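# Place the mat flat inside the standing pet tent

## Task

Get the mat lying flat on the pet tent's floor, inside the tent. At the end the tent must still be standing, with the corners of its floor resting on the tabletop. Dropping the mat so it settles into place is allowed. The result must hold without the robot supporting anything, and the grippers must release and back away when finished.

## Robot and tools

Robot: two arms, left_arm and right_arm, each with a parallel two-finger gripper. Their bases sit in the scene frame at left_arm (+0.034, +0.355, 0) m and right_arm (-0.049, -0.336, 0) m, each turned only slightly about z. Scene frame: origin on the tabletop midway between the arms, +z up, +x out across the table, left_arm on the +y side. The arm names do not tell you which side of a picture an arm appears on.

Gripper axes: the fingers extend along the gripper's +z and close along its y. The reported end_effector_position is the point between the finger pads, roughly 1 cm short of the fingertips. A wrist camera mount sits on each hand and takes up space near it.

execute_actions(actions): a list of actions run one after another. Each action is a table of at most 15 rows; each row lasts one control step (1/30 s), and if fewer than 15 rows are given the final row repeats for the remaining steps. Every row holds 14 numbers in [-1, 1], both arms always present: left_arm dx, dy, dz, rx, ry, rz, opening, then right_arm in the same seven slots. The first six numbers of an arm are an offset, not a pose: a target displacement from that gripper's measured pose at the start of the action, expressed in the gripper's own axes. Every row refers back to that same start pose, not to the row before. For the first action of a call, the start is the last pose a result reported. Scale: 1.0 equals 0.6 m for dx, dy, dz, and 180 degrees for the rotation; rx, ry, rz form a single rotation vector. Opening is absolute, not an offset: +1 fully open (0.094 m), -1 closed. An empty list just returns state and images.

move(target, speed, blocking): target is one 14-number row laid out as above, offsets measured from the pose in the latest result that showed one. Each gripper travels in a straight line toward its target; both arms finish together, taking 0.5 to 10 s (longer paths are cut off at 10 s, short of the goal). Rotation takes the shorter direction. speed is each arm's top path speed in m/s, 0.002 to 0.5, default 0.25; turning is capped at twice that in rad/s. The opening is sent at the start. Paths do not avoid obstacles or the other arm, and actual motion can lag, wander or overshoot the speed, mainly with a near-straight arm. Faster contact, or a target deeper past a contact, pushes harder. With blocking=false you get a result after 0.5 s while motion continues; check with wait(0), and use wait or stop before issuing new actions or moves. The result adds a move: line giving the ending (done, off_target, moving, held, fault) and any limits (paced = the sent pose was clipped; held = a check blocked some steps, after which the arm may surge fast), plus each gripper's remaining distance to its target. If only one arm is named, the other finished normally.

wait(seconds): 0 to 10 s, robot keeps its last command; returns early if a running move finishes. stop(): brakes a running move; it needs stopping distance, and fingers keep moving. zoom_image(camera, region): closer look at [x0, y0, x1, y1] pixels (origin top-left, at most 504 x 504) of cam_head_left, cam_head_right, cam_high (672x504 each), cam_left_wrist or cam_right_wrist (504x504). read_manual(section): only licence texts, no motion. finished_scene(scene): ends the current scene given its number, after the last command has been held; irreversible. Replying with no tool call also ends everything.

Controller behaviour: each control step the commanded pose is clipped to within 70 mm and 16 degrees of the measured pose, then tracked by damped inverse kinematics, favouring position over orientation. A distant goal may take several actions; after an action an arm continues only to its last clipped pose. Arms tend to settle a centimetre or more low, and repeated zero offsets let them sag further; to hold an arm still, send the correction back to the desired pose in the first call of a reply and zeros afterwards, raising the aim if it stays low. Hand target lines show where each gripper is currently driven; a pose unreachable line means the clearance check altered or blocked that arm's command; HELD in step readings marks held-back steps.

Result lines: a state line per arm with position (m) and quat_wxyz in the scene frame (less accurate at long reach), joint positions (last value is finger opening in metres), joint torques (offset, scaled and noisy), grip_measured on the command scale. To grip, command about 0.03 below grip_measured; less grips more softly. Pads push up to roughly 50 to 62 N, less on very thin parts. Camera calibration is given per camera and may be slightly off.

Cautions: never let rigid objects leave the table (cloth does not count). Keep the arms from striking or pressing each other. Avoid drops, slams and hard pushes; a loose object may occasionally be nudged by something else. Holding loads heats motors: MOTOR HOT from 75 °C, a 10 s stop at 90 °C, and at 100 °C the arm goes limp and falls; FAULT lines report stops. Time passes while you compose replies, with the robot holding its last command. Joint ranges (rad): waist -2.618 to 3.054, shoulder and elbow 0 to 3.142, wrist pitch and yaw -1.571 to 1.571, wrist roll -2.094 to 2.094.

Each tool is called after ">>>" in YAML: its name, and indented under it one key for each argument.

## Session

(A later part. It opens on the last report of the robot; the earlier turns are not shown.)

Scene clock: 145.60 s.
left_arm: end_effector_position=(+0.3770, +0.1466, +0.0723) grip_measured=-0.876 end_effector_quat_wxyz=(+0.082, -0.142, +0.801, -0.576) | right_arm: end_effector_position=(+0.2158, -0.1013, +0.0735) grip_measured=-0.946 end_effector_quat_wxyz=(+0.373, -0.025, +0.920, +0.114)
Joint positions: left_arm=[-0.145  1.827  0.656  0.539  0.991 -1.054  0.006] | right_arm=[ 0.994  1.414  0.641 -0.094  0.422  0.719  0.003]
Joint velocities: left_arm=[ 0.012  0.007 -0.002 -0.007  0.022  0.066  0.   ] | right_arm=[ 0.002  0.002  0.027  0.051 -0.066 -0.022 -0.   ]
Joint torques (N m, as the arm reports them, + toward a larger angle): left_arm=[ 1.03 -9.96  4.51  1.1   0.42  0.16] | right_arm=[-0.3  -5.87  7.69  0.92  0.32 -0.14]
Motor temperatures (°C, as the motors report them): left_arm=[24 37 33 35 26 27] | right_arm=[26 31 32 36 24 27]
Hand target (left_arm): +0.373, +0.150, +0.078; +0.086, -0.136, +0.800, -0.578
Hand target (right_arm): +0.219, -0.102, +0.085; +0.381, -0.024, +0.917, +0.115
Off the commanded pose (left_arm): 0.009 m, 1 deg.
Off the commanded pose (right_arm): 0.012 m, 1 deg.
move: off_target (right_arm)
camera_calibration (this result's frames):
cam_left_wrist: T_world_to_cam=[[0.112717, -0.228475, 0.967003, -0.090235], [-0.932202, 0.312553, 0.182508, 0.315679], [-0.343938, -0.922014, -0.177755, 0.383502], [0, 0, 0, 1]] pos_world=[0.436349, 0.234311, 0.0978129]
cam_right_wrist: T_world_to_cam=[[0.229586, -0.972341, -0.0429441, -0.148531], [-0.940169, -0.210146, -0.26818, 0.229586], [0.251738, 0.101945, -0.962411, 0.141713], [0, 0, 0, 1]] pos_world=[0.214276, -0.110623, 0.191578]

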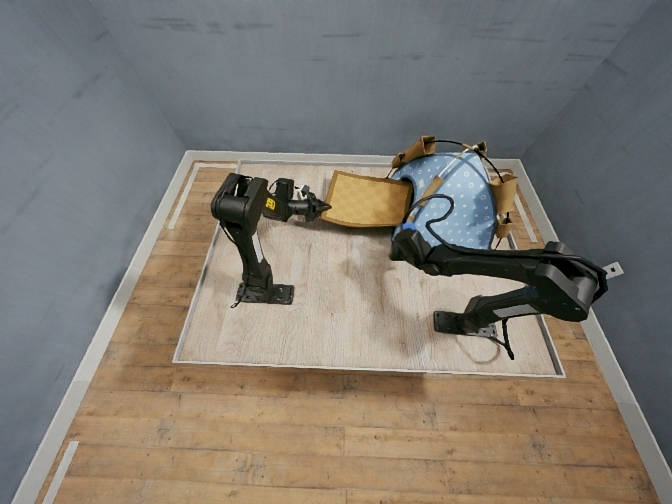

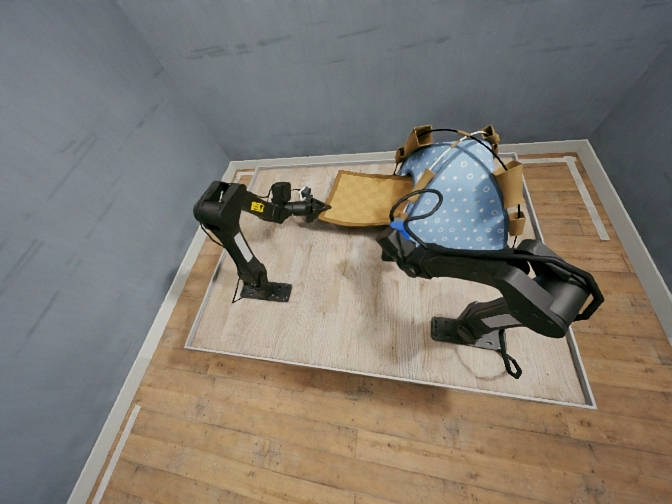

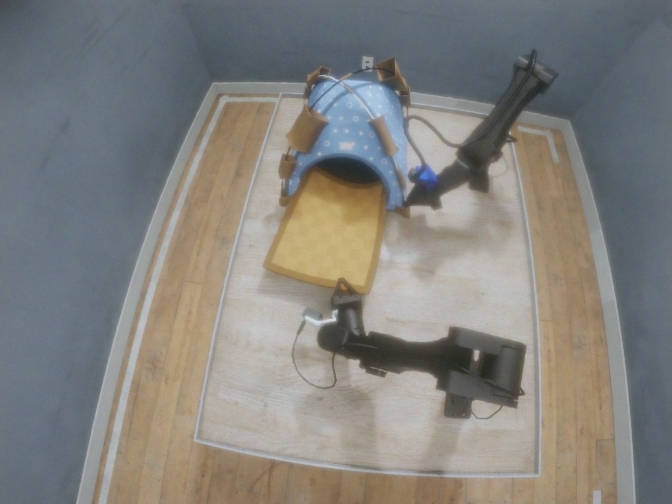

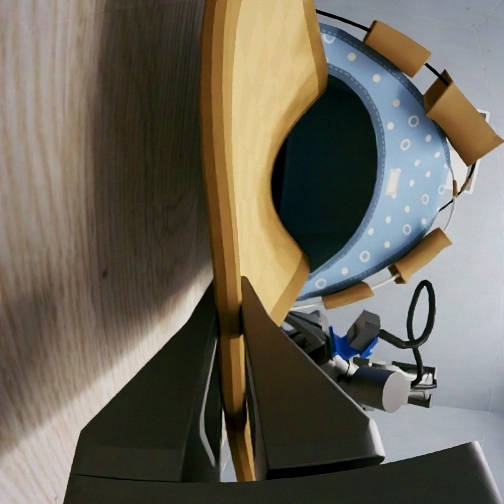

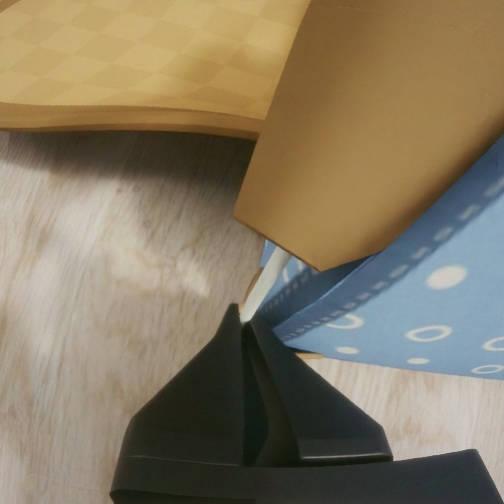

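>>> move:
  target: [0.09,-0.01,-0.03,0,0,-0.25,-0.9,-0.02,0,-0.01,0,0,0,-0.97]
  speed: 0.06

Scene clock: 152.57 s.
left_arm: end_effector_position=(+0.3325, +0.1491, +0.0777) grip_measured=-0.876 end_effector_quat_wxyz=(-0.131, -0.451, +0.685, -0.557) | right_arm: end_effector_position=(+0.2142, -0.1057, +0.0692) grip_measured=-0.946 end_effector_quat_wxyz=(+0.363, -0.028, +0.925, +0.107)
Joint positions: left_arm=[-0.182  1.638  0.465  0.564  0.922 -1.878  0.006] | right_arm=[ 0.984  1.414  0.641 -0.118  0.409  0.714  0.003]
Joint velocities: left_arm=[-0.007 -0.032  0.017 -0.051  0.022 -0.051 -0.   ] | right_arm=[ 0.012 -0.007 -0.017 -0.081  0.022 -0.095 -0.   ]
Joint torques (N m, as the arm reports them, + toward a larger angle): left_arm=[-1.32 -8.29  4.17  1.28  0.56 -0.14] | right_arm=[-0.73 -5.88  9.03  0.86  0.23 -0.15]
Motor temperatures (°C, as the motors report them): left_arm=[24 37 33 36 26 27] | right_arm=[26 31 33 36 24 27]
Hand target (left_arm): +0.322, +0.144, +0.084; -0.144, -0.438, +0.686, -0.563
Hand target (right_arm): +0.220, -0.103, +0.086; +0.374, -0.025, +0.920, +0.114
Off the commanded pose (left_arm): 0.015 m, 2 deg.
Off the commanded pose (right_arm): 0.018 m, 2 deg.
move: off_target (left_arm, right_arm)
camera_calibration (this result's frames):
cam_left_wrist: T_world_to_cam=[[0.739006, 0.0943891, 0.667054, -0.322908], [-0.672204, 0.169249, 0.720761, 0.165566], [-0.0448665, -0.981043, 0.188525, 0.252412], [0, 0, 0, 1]] pos_world=[0.36125, 0.250084, 0.0484774]
cam_right_wrist: T_world_to_cam=[[0.230354, -0.972603, -0.0312966, -0.153652], [-0.945293, -0.21602, -0.244453, 0.224801], [0.230995, 0.0858951, -0.969156, 0.141621], [0, 0, 0, 1]] pos_world=[0.215183, -0.113045, 0.187397]

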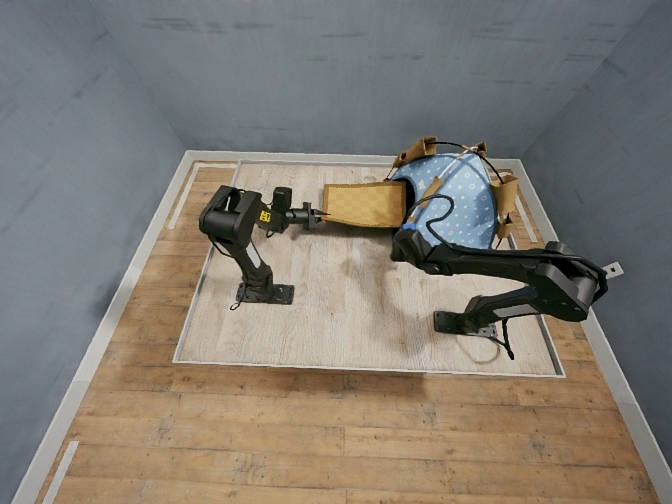

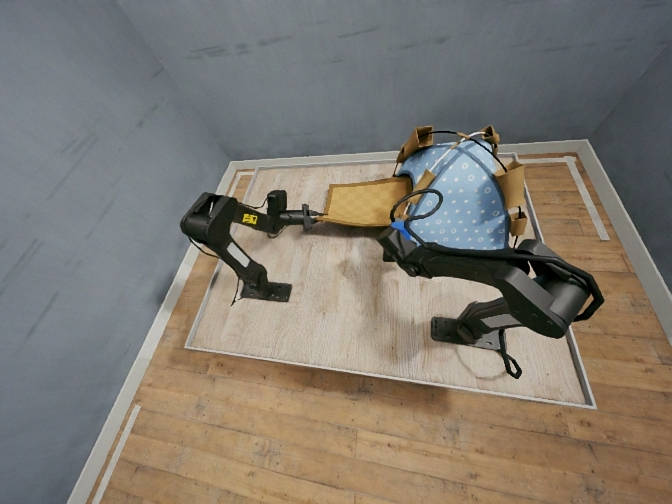

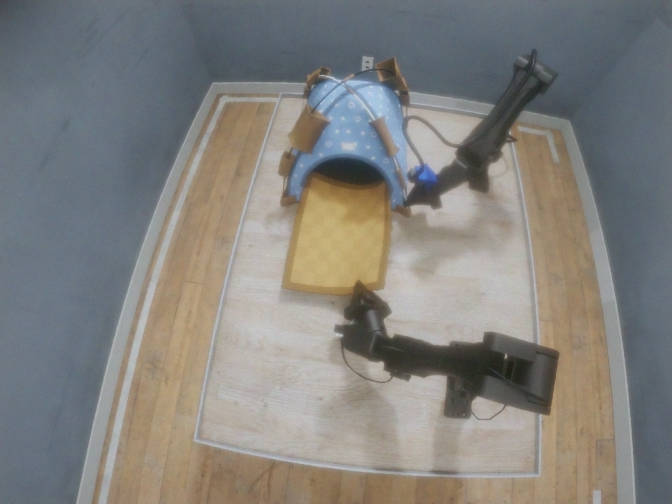

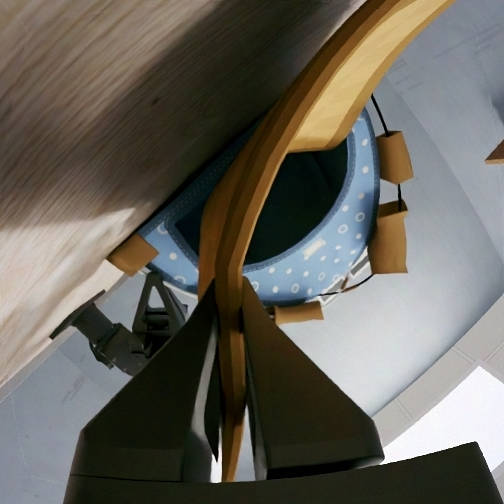

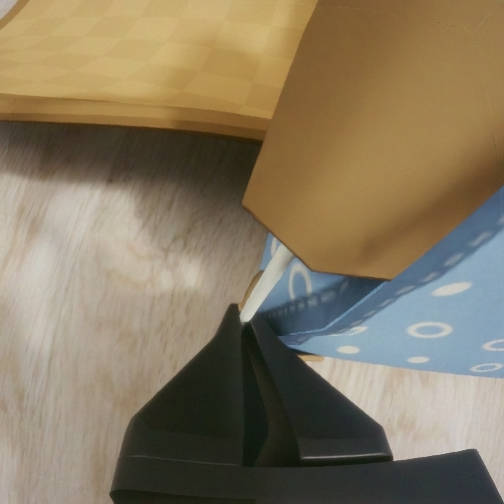

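>>> move:
  target: [0.085,0.02,0.105,0,0,0,-0.9,-0.02,0.01,-0.01,0,0,0,-0.97]
  speed: 0.04

Scene clock: 154.97 s.
left_arm: end_effector_position=(+0.3153, +0.0794, +0.0766) grip_measured=-0.876 end_effector_quat_wxyz=(-0.121, -0.466, +0.686, -0.546) | right_arm: end_effector_position=(+0.2145, -0.1064, +0.0722) grip_measured=-0.946 end_effector_quat_wxyz=(+0.359, -0.029, +0.928, +0.099)
Joint positions: left_arm=[-0.488  1.66   0.465  0.715  0.624 -2.091  0.006] | right_arm=[ 0.984  1.414  0.665 -0.16   0.413  0.714  0.003]
Joint velocities: left_arm=[ 0.012 -0.017 -0.007  0.007  0.007 -0.037 -0.   ] | right_arm=[-0.002 -0.022  0.002 -0.051  0.051 -0.066 -0.   ]
Joint torques (N m, as the arm reports them, + toward a larger angle): left_arm=[-1.58 -5.25  7.42  1.68  0.26 -0.06] | right_arm=[-0.19 -4.65  8.78  0.94  0.17 -0.04]
Motor temperatures (°C, as the motors report them): left_arm=[24 37 33 36 26 27] | right_arm=[26 31 33 36 24 27]
Hand target (left_arm): +0.315, +0.070, +0.082; -0.129, -0.451, +0.687, -0.556
Hand target (right_arm): +0.218, -0.102, +0.083; +0.363, -0.028, +0.925, +0.107
Off the commanded pose (left_arm): 0.012 m, 2 deg.
Off the commanded pose (right_arm): 0.012 m, 1 deg.
joint sent to its limit (left arm) — the command would take joint 6 (wrist roll) past its lower limit, so that joint was sent only as far as its limit.
move: off_target (left_arm, right_arm)
camera_calibration (this result's frames):
cam_left_wrist: T_world_to_cam=[[0.744834, 0.0957468, 0.660345, -0.304291], [-0.667067, 0.130014, 0.733565, 0.167129], [-0.0156174, -0.986878, 0.160708, 0.176827], [0, 0, 0, 1]] pos_world=[0.340894, 0.181912, 0.0499194]
cam_right_wrist: T_world_to_cam=[[0.227846, -0.973534, -0.0178295, -0.154773], [-0.947774, -0.217545, -0.233233, 0.225247], [0.223182, 0.0700395, -0.972257, 0.144733], [0, 0, 0, 1]] pos_world=[0.216446, -0.111813, 0.190493]

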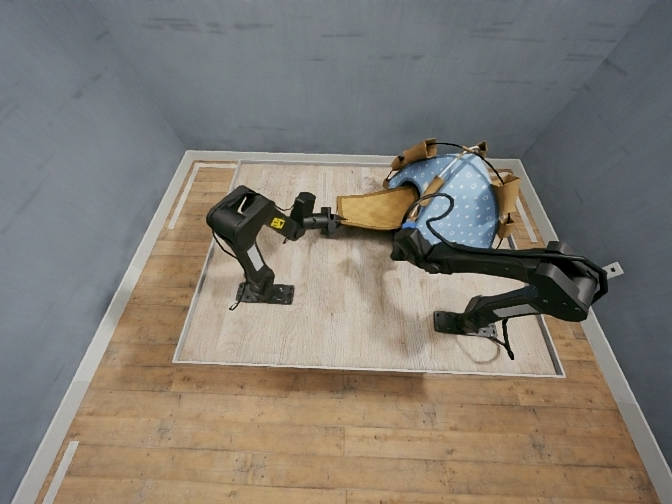

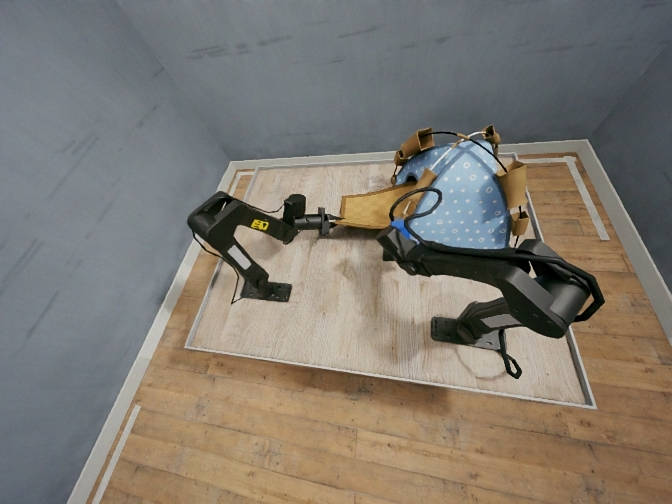

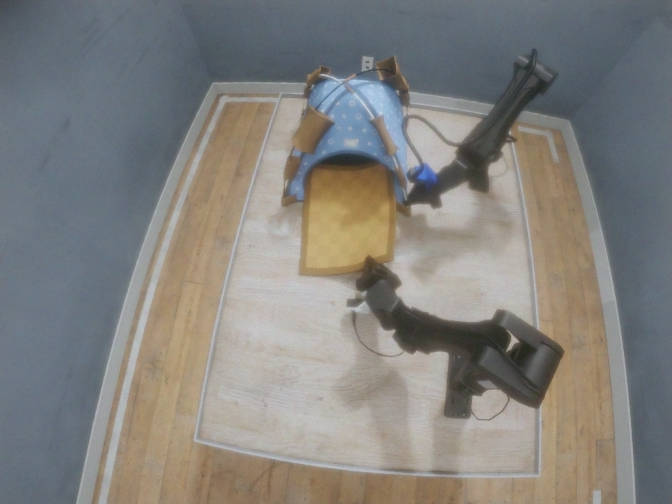

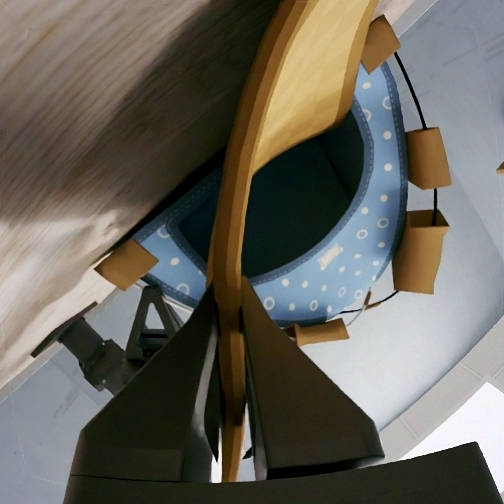

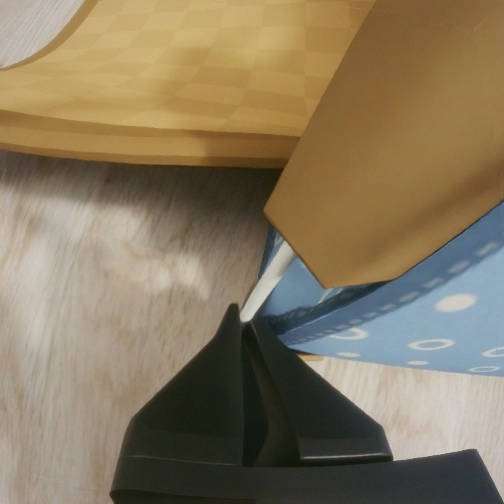

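Sliding. Continue −y.

>>> move:
  target: [0.08,-0.005,0.14,0,0,0.03,-0.9,-0.02,0.01,-0.01,0,0,0,-0.97]
  speed: 0.04

Scene clock: 157.77 s.
left_arm: end_effector_position=(+0.3161, -0.0073, +0.0758) grip_measured=-0.876 end_effector_quat_wxyz=(-0.093, -0.430, +0.716, -0.542) | right_arm: end_effector_position=(+0.2179, -0.1090, +0.0771) grip_measured=-0.946 end_effector_quat_wxyz=(+0.361, -0.018, +0.928, +0.092)
Joint positions: left_arm=[-0.736  1.823  0.681  0.698  0.402 -2.097  0.006] | right_arm=[ 0.98   1.414  0.689 -0.194  0.431  0.731  0.003]
Joint velocities: left_arm=[ 0.017 -0.027  0.002 -0.007 -0.007 -0.051  0.001] | right_arm=[ 0.017  0.007 -0.022  0.007 -0.022  0.037  0.   ]
Joint torques (N m, as the arm reports them, + toward a larger angle): left_arm=[-1.1  -6.86  9.22  1.56 -0.04 -0.07] | right_arm=[ 0.16 -4.51  8.89  0.86  0.03 -0.23]
Motor temperatures (°C, as the motors report them): left_arm=[24 36 33 36 26 27] | right_arm=[26 31 33 36 24 27]
Hand target (left_arm): +0.320, -0.016, +0.079; -0.090, -0.425, +0.715, -0.548
Hand target (right_arm): +0.219, -0.102, +0.086; +0.360, -0.029, +0.927, +0.099
Off the commanded pose (left_arm): 0.011 m, 2 deg.
Off the commanded pose (right_arm): 0.011 m, 2 deg.
joint sent to its limit (left arm) — the command would take joint 6 (wrist roll) past its lower limit, so that joint was sent only as far as its limit.
move: off_target (left_arm, right_arm)
camera_calibration (this result's frames):
cam_left_wrist: T_world_to_cam=[[0.690503, 0.022184, 0.722989, -0.284199], [-0.719537, 0.123286, 0.683423, 0.199857], [-0.0739732, -0.992123, 0.101092, 0.114286], [0, 0, 0, 1]] pos_world=[0.348499, 0.0950511, 0.0573329]
cam_right_wrist: T_world_to_cam=[[0.201518, -0.979413, -0.0118977, -0.153432], [-0.95283, -0.193205, -0.234065, 0.232896], [0.226948, 0.0585048, -0.972148, 0.146886], [0, 0, 0, 1]] pos_world=[0.219495, -0.11387, 0.195482]

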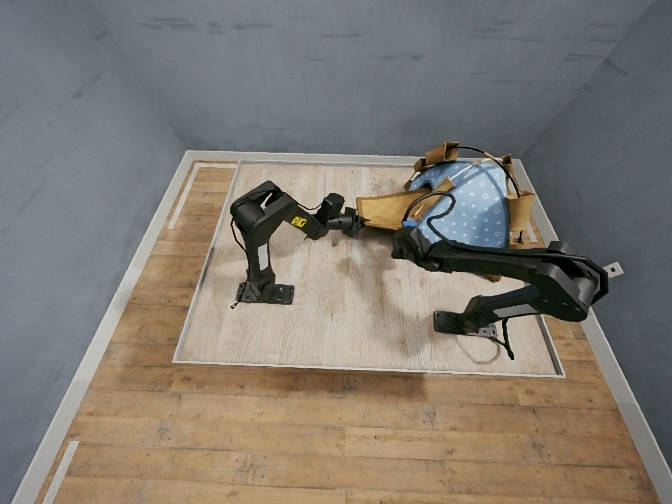

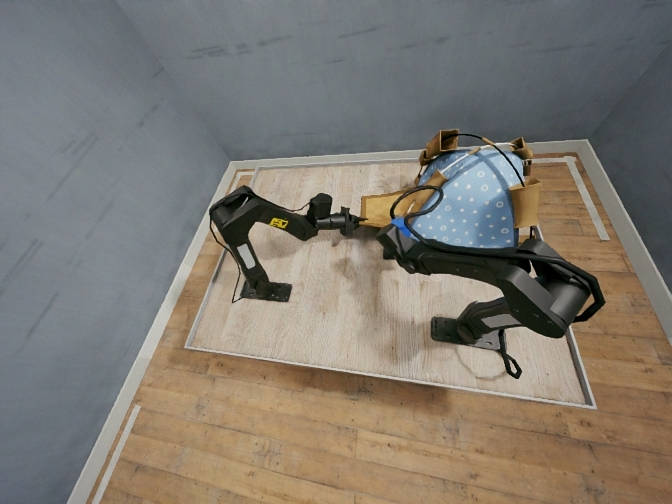

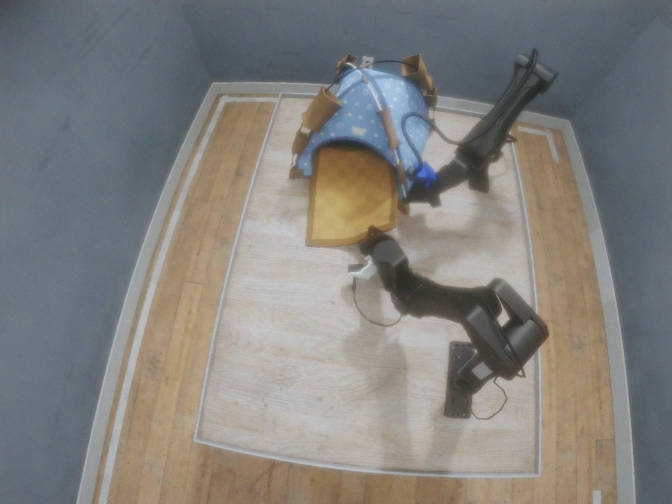

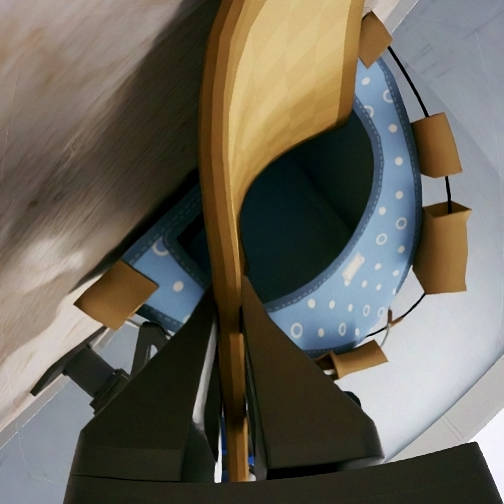

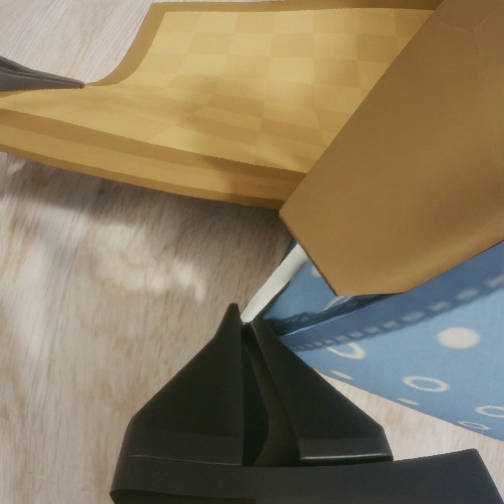

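>>> move:
  target: [-0.07,-0.005,-0.135,0,0,-0.03,-0.9,-0.02,0.01,-0.01,0,0,0,-0.97]
  speed: 0.05

>>> move:
  target: [0,0,0,0,0,0,-0.9,0,0,0,0,0,0,0]

>>> move:
  target: [0,0,0,0,0,0,-0.9,-0.35,0,-0.45,0,0,0,0]
  speed: 0.15

Scene clock: 160.20 s.
left_arm: end_effector_position=(+0.3229, +0.0773, +0.0838) grip_measured=-0.876 end_effector_quat_wxyz=(-0.118, -0.465, +0.692, -0.540) | right_arm: end_effector_position=(+0.2191, -0.1052, +0.0830) grip_measured=-0.946 end_effector_quat_wxyz=(+0.358, -0.012, +0.929, +0.098)
Joint positions: left_arm=[-0.482  1.642  0.518  0.624  0.626 -2.068  0.006] | right_arm=[ 0.98   1.414  0.717 -0.221  0.422  0.746  0.003]
Joint velocities: left_arm=[ 0.007 -0.002  0.002 -0.066 -0.022 -0.022 -0.   ] | right_arm=[-0.007  0.027 -0.002 -0.007  0.037 -0.022  0.   ]
Joint torques (N m, as the arm reports them, + toward a larger angle): left_arm=[ 1.26 -8.66  4.34  1.29  0.29  0.09] | right_arm=[-0.19 -4.41  8.72  0.8   0.32 -0.23]
Motor temperatures (°C, as the motors report them): left_arm=[24 36 33 36 26 27] | right_arm=[26 30 33 36 24 27]
Hand target (left_arm): +0.317, +0.083, +0.084; -0.120, -0.464, +0.694, -0.538
Hand target (right_arm): +0.222, -0.105, +0.090; +0.361, -0.018, +0.928, +0.092
Off the commanded pose (left_arm): 0.009 m, 1 deg.
Off the commanded pose (right_arm): 0.008 m, 1 deg.
move: done
camera_calibration (this result's frames):
cam_left_wrist: T_world_to_cam=[[0.743976, 0.0804505, 0.663346, -0.313351], [-0.66788, 0.120562, 0.73444, 0.168053], [-0.0208881, -0.989441, 0.143426, 0.177017], [0, 0, 0, 1]] pos_world=[0.349062, 0.180096, 0.0590458]
cam_right_wrist: T_world_to_cam=[[0.195757, -0.980248, -0.0281583, -0.147326], [-0.955743, -0.184276, -0.229341, 0.237272], [0.219622, 0.0718073, -0.972939, 0.155163], [0, 0, 0, 1]] pos_world=[0.221534, -0.111835, 0.201232]

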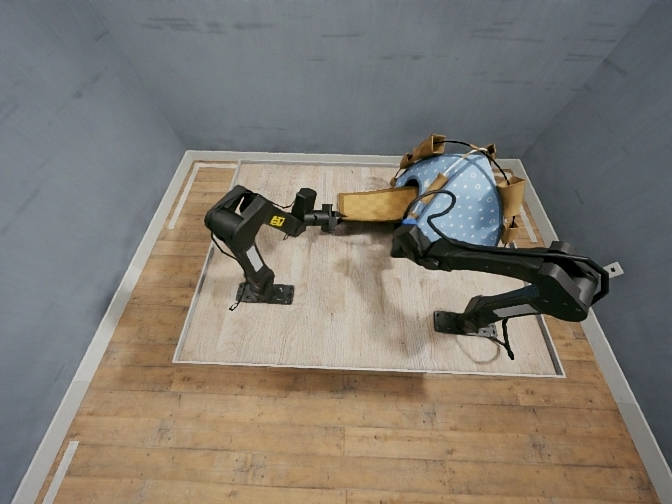

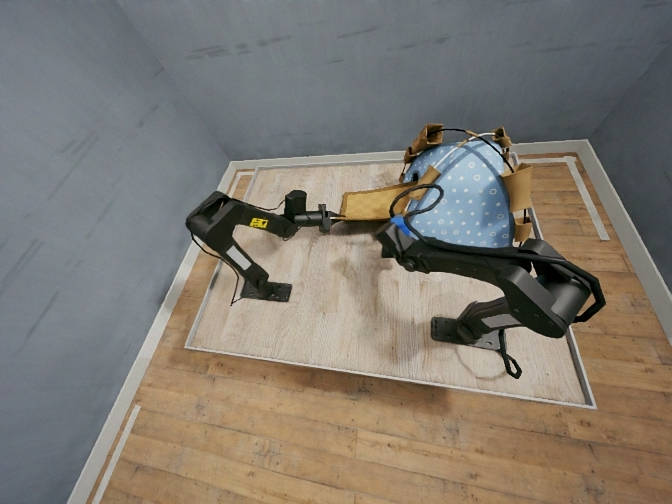

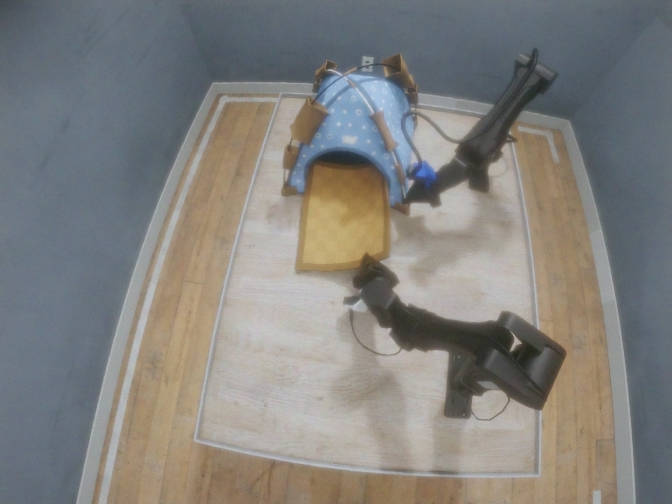

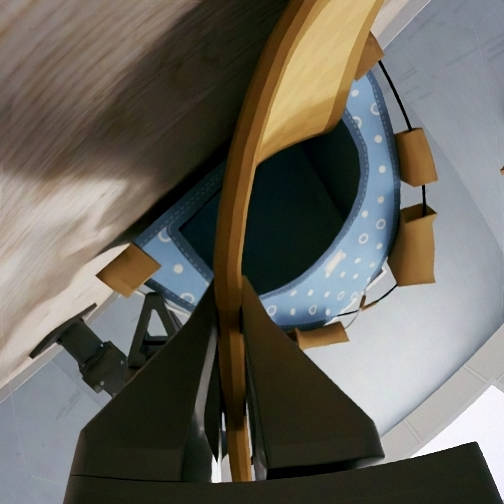

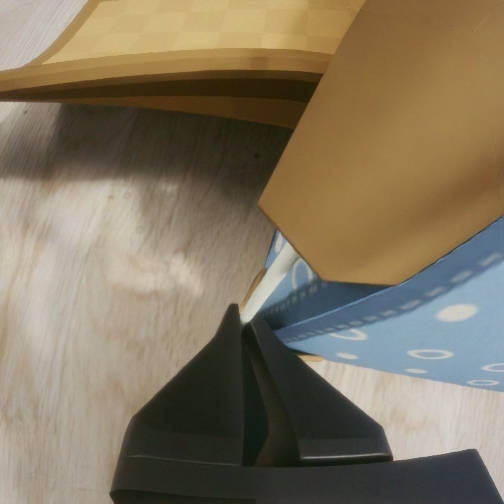

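Scene clock: 160.70 s.
left_arm: end_effector_position=(+0.3230, +0.0773, +0.0838) grip_measured=-0.876 end_effector_quat_wxyz=(-0.117, -0.465, +0.691, -0.540) | right_arm: end_effector_position=(+0.2178, -0.1036, +0.0823) grip_measured=-0.002 end_effector_quat_wxyz=(+0.354, -0.014, +0.930, +0.102)
Joint positions: left_arm=[-0.482  1.642  0.518  0.624  0.625 -2.068  0.006] | right_arm=[ 0.98   1.414  0.717 -0.221  0.41   0.746  0.047]
Joint velocities: left_arm=[ 0.012  0.002  0.002  0.037 -0.007 -0.051 -0.   ] | right_arm=[-0.022 -0.002  0.012  0.022 -0.037  0.022  0.   ]
Joint torques (N m, as the arm reports them, + toward a larger angle): left_arm=[ 0.02 -6.55  6.3   1.44  0.16 -0.03] | right_arm=[ 0.04 -4.28  6.49  1.08  0.37 -0.01]
Motor temperatures (°C, as the motors report them): left_arm=[24 36 33 36 26 27] | right_arm=[26 30 33 36 24 27]
Hand target (left_arm): +0.323, +0.077, +0.084; -0.118, -0.465, +0.692, -0.540
Hand target (right_arm): +0.219, -0.105, +0.083; +0.358, -0.012, +0.929, +0.098
Off the commanded pose (left_arm): 0.000 m, 0 deg.
Off the commanded pose (right_arm): 0.002 m, 1 deg.
move: done
camera_calibration (this result's frames):
cam_left_wrist: T_world_to_cam=[[0.743805, 0.0807361, 0.663503, -0.313396], [-0.66809, 0.119879, 0.73436, 0.168278], [-0.0202511, -0.9895, 0.143106, 0.176912], [0, 0, 0, 1]] pos_world=[0.349112, 0.180184, 0.0590452]
cam_right_wrist: T_world_to_cam=[[0.202496, -0.978631, -0.0357331, -0.146175], [-0.956167, -0.189703, -0.223062, 0.235228], [0.211517, 0.0793361, -0.974149, 0.157286], [0, 0, 0, 1]] pos_world=[0.221248, -0.110907, 0.200467]

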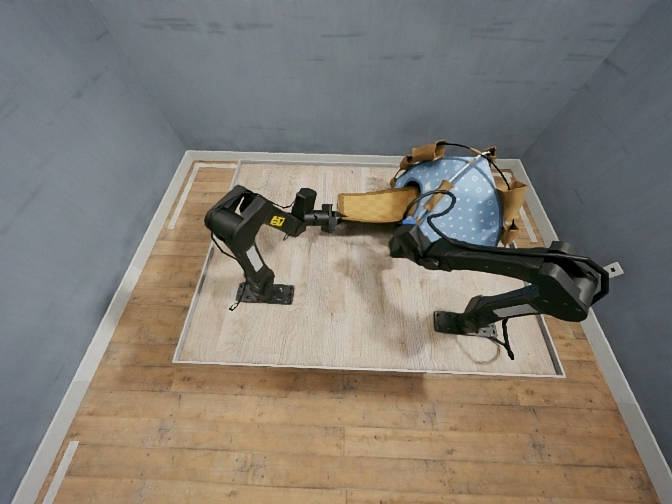

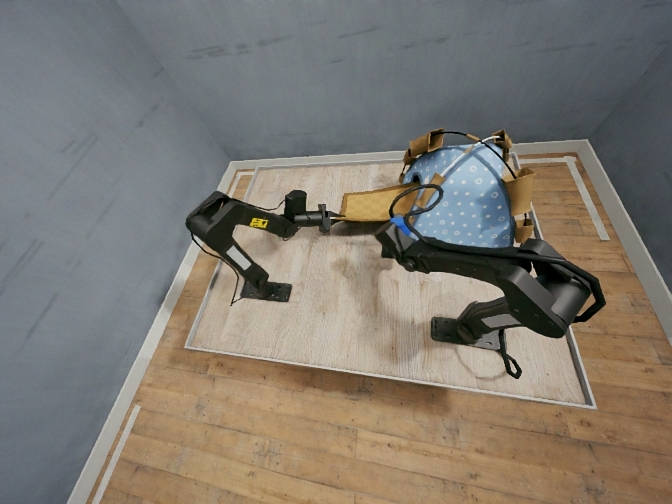

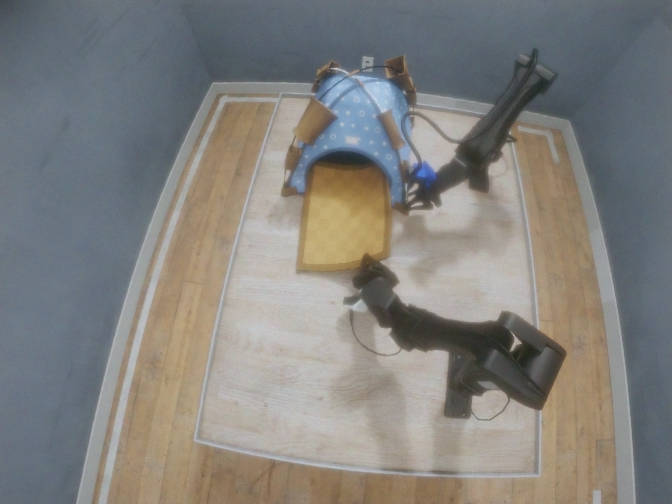

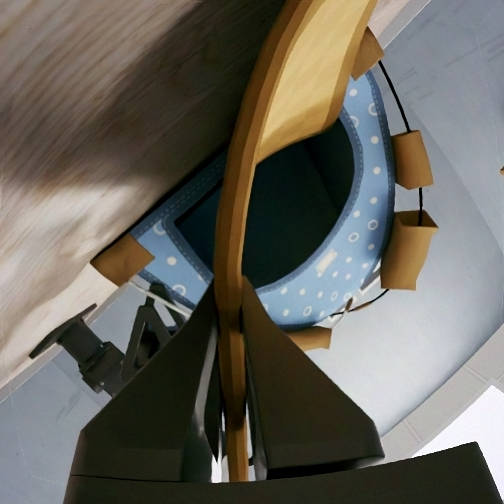

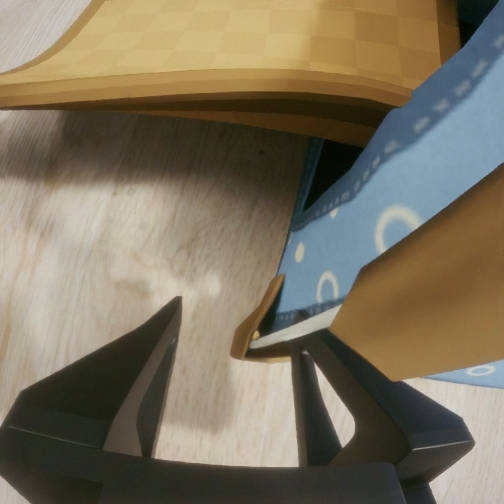

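Scene clock: 163.57 s.
left_arm: end_effector_position=(+0.3230, +0.0773, +0.0838) grip_measured=-0.876 end_effector_quat_wxyz=(-0.117, -0.465, +0.691, -0.540) | right_arm: end_effector_position=(+0.1971, -0.1631, +0.4169) grip_measured=-0.001 end_effector_quat_wxyz=(+0.377, -0.018, +0.918, +0.123)
Joint positions: left_arm=[-0.482  1.642  0.518  0.624  0.625 -2.068  0.006] | right_arm=[ 0.871  1.458  2.195 -1.55   0.339  0.634  0.047]
Joint velocities: left_arm=[ 0.002  0.007  0.007 -0.022 -0.007 -0.037  0.001] | right_arm=[-0.002  0.007  0.002 -0.037  0.051  0.022 -0.   ]
Joint torques (N m, as the arm reports them, + toward a larger angle): left_arm=[ 0.01 -6.48  6.24  1.41  0.16 -0.01] | right_arm=[-0.6  -2.    6.23  1.15  0.2  -0.13]
Motor temperatures (°C, as the motors report them): left_arm=[24 36 33 37 26 27] | right_arm=[26 30 33 36 24 27]
Hand target (left_arm): +0.323, +0.077, +0.084; -0.117, -0.465, +0.691, -0.540
Hand target (right_arm): +0.200, -0.164, +0.418; +0.378, -0.018, +0.918, +0.119
Off the commanded pose (left_arm): 0.000 m, 0 deg.
Off the commanded pose (right_arm): 0.004 m, 4 deg.
joint sent to its limit (right arm) — the command would take joint 4 (wrist pitch) past its lower limit, so that joint was sent only as far as its limit.
move: off_target (right_arm)
camera_calibration (this result's frames):
cam_left_wrist: T_world_to_cam=[[0.743805, 0.0807361, 0.663503, -0.313396], [-0.66809, 0.119879, 0.73436, 0.168278], [-0.0202511, -0.9895, 0.143106, 0.176912], [0, 0, 0, 1]] pos_world=[0.349112, 0.180184, 0.0590452]
cam_right_wrist: T_world_to_cam=[[0.222341, -0.972889, -0.0636582, -0.179563], [-0.939616, -0.196398, -0.280267, 0.298274], [0.260166, 0.122129, -0.957809, 0.482976], [0, 0, 0, 1]] pos_world=[0.194534, -0.1751, 0.534765]

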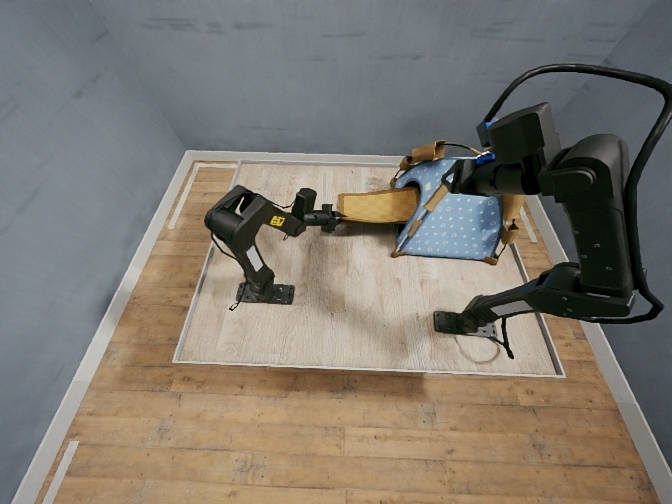

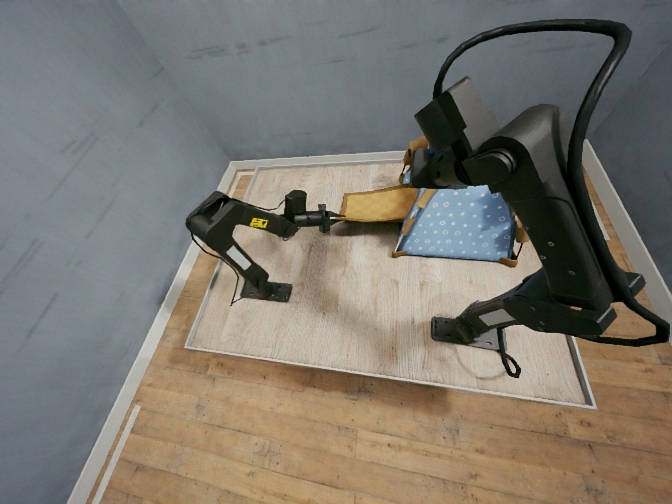

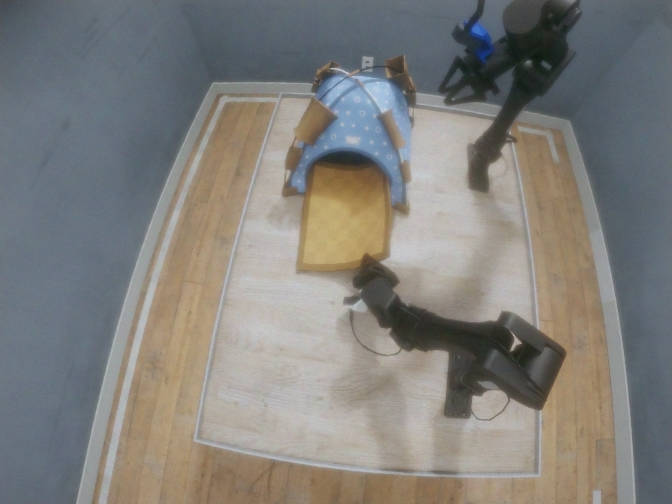

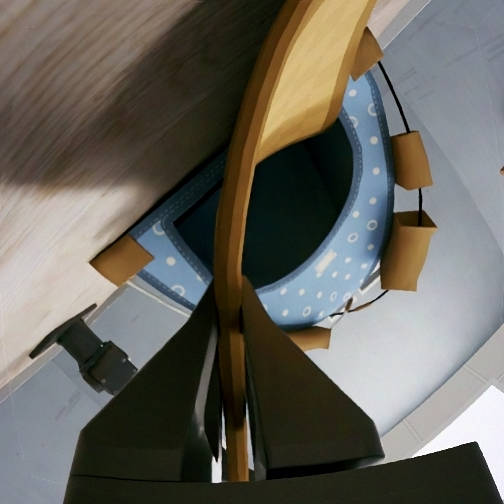

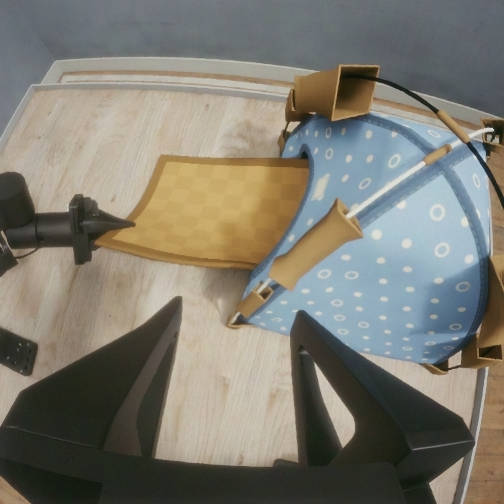

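>>> move:
  target: [0,0,0,0,0,0,-0.9,-0.21,-0.29,0.12,0.058,0.06,0.057,0.6]
  speed: 0.15

Scene clock: 165.83 s.
left_arm: end_effector_position=(+0.3230, +0.0773, +0.0838) grip_measured=-0.876 end_effector_quat_wxyz=(-0.117, -0.465, +0.691, -0.540) | right_arm: end_effector_position=(+0.3589, -0.3227, +0.4126) grip_measured=+0.598 end_effector_quat_wxyz=(+0.382, +0.089, +0.917, +0.076)
Joint positions: left_arm=[-0.482  1.642  0.518  0.624  0.625 -2.068  0.006] | right_arm=[ 0.062  1.874  2.657 -1.556 -0.072  0.223  0.075]
Joint velocities: left_arm=[ 0.017 -0.017  0.002 -0.037 -0.022  0.007  0.   ] | right_arm=[ 0.002 -0.002  0.002 -0.022 -0.007  0.007  0.001]
Joint torques (N m, as the arm reports them, + toward a larger angle): left_arm=[ 0.05 -6.53  6.28  1.45  0.16 -0.01] | right_arm=[-0.3  -6.04  6.46  1.26 -0.05 -0.12]
Motor temperatures (°C, as the motors report them): left_arm=[24 36 33 37 26 27] | right_arm=[26 30 33 36 24 27]
Hand target (left_arm): +0.323, +0.077, +0.084; -0.117, -0.465, +0.691, -0.540
Hand target (right_arm): +0.358, -0.323, +0.419; +0.391, +0.084, +0.913, +0.077
Off the commanded pose (left_arm): 0.000 m, 0 deg.
Off the commanded pose (right_arm): 0.006 m, 13 deg.
joint sent to its limit (right arm) — the command would take joint 4 (wrist pitch) past its lower limit, so that joint was sent only as far as its limit.
move: off_target (right_arm)
camera_calibration (this result's frames):
cam_left_wrist: T_world_to_cam=[[0.743805, 0.0807361, 0.663503, -0.313396], [-0.66809, 0.119879, 0.73436, 0.168278], [-0.0202511, -0.9895, 0.143106, 0.176912], [0, 0, 0, 1]] pos_world=[0.349112, 0.180184, 0.0590452]
cam_right_wrist: T_world_to_cam=[[-0.00909374, -0.998145, -0.0601932, -0.297678], [-0.963897, 0.0247698, -0.26512, 0.49158], [0.26612, 0.0556091, -0.962335, 0.434487], [0, 0, 0, 1]] pos_world=[0.3555, -0.333464, 0.530532]

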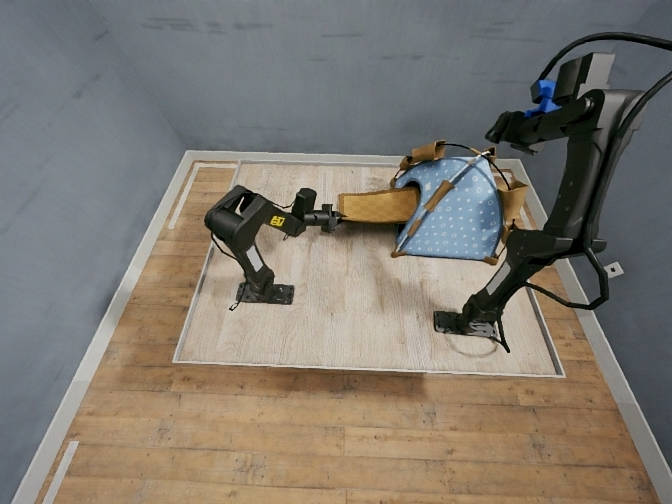

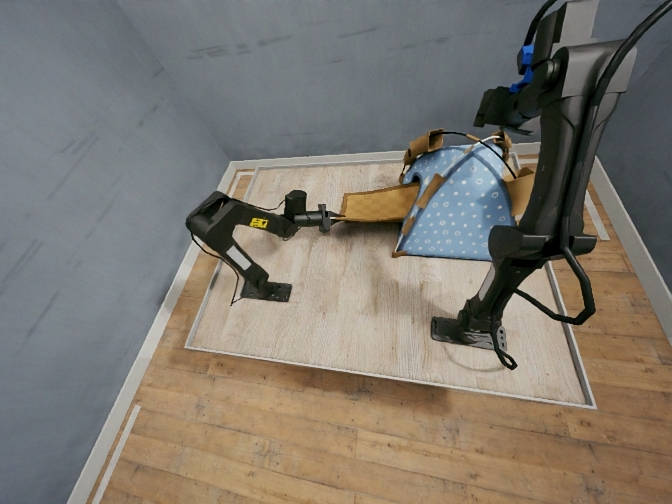

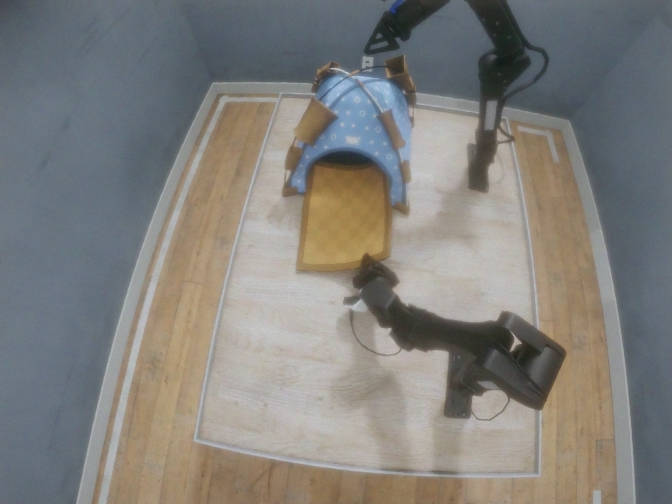

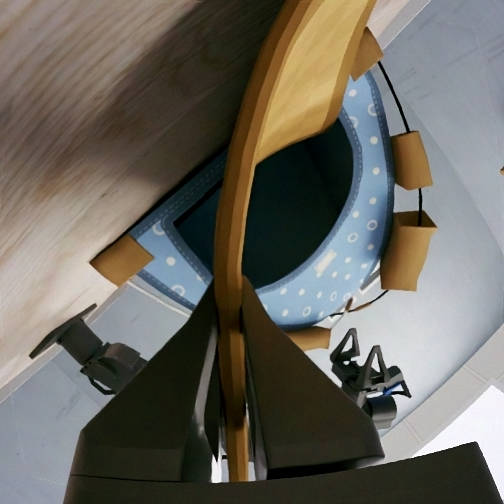

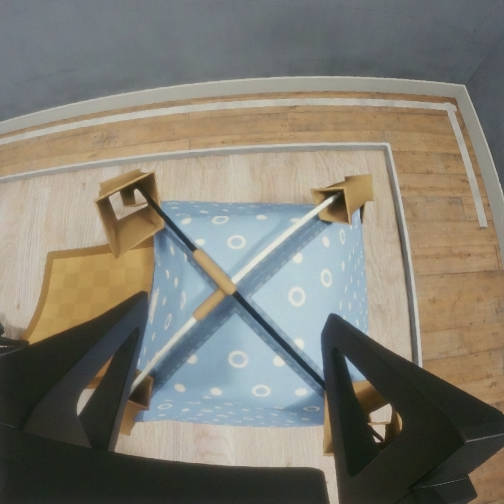

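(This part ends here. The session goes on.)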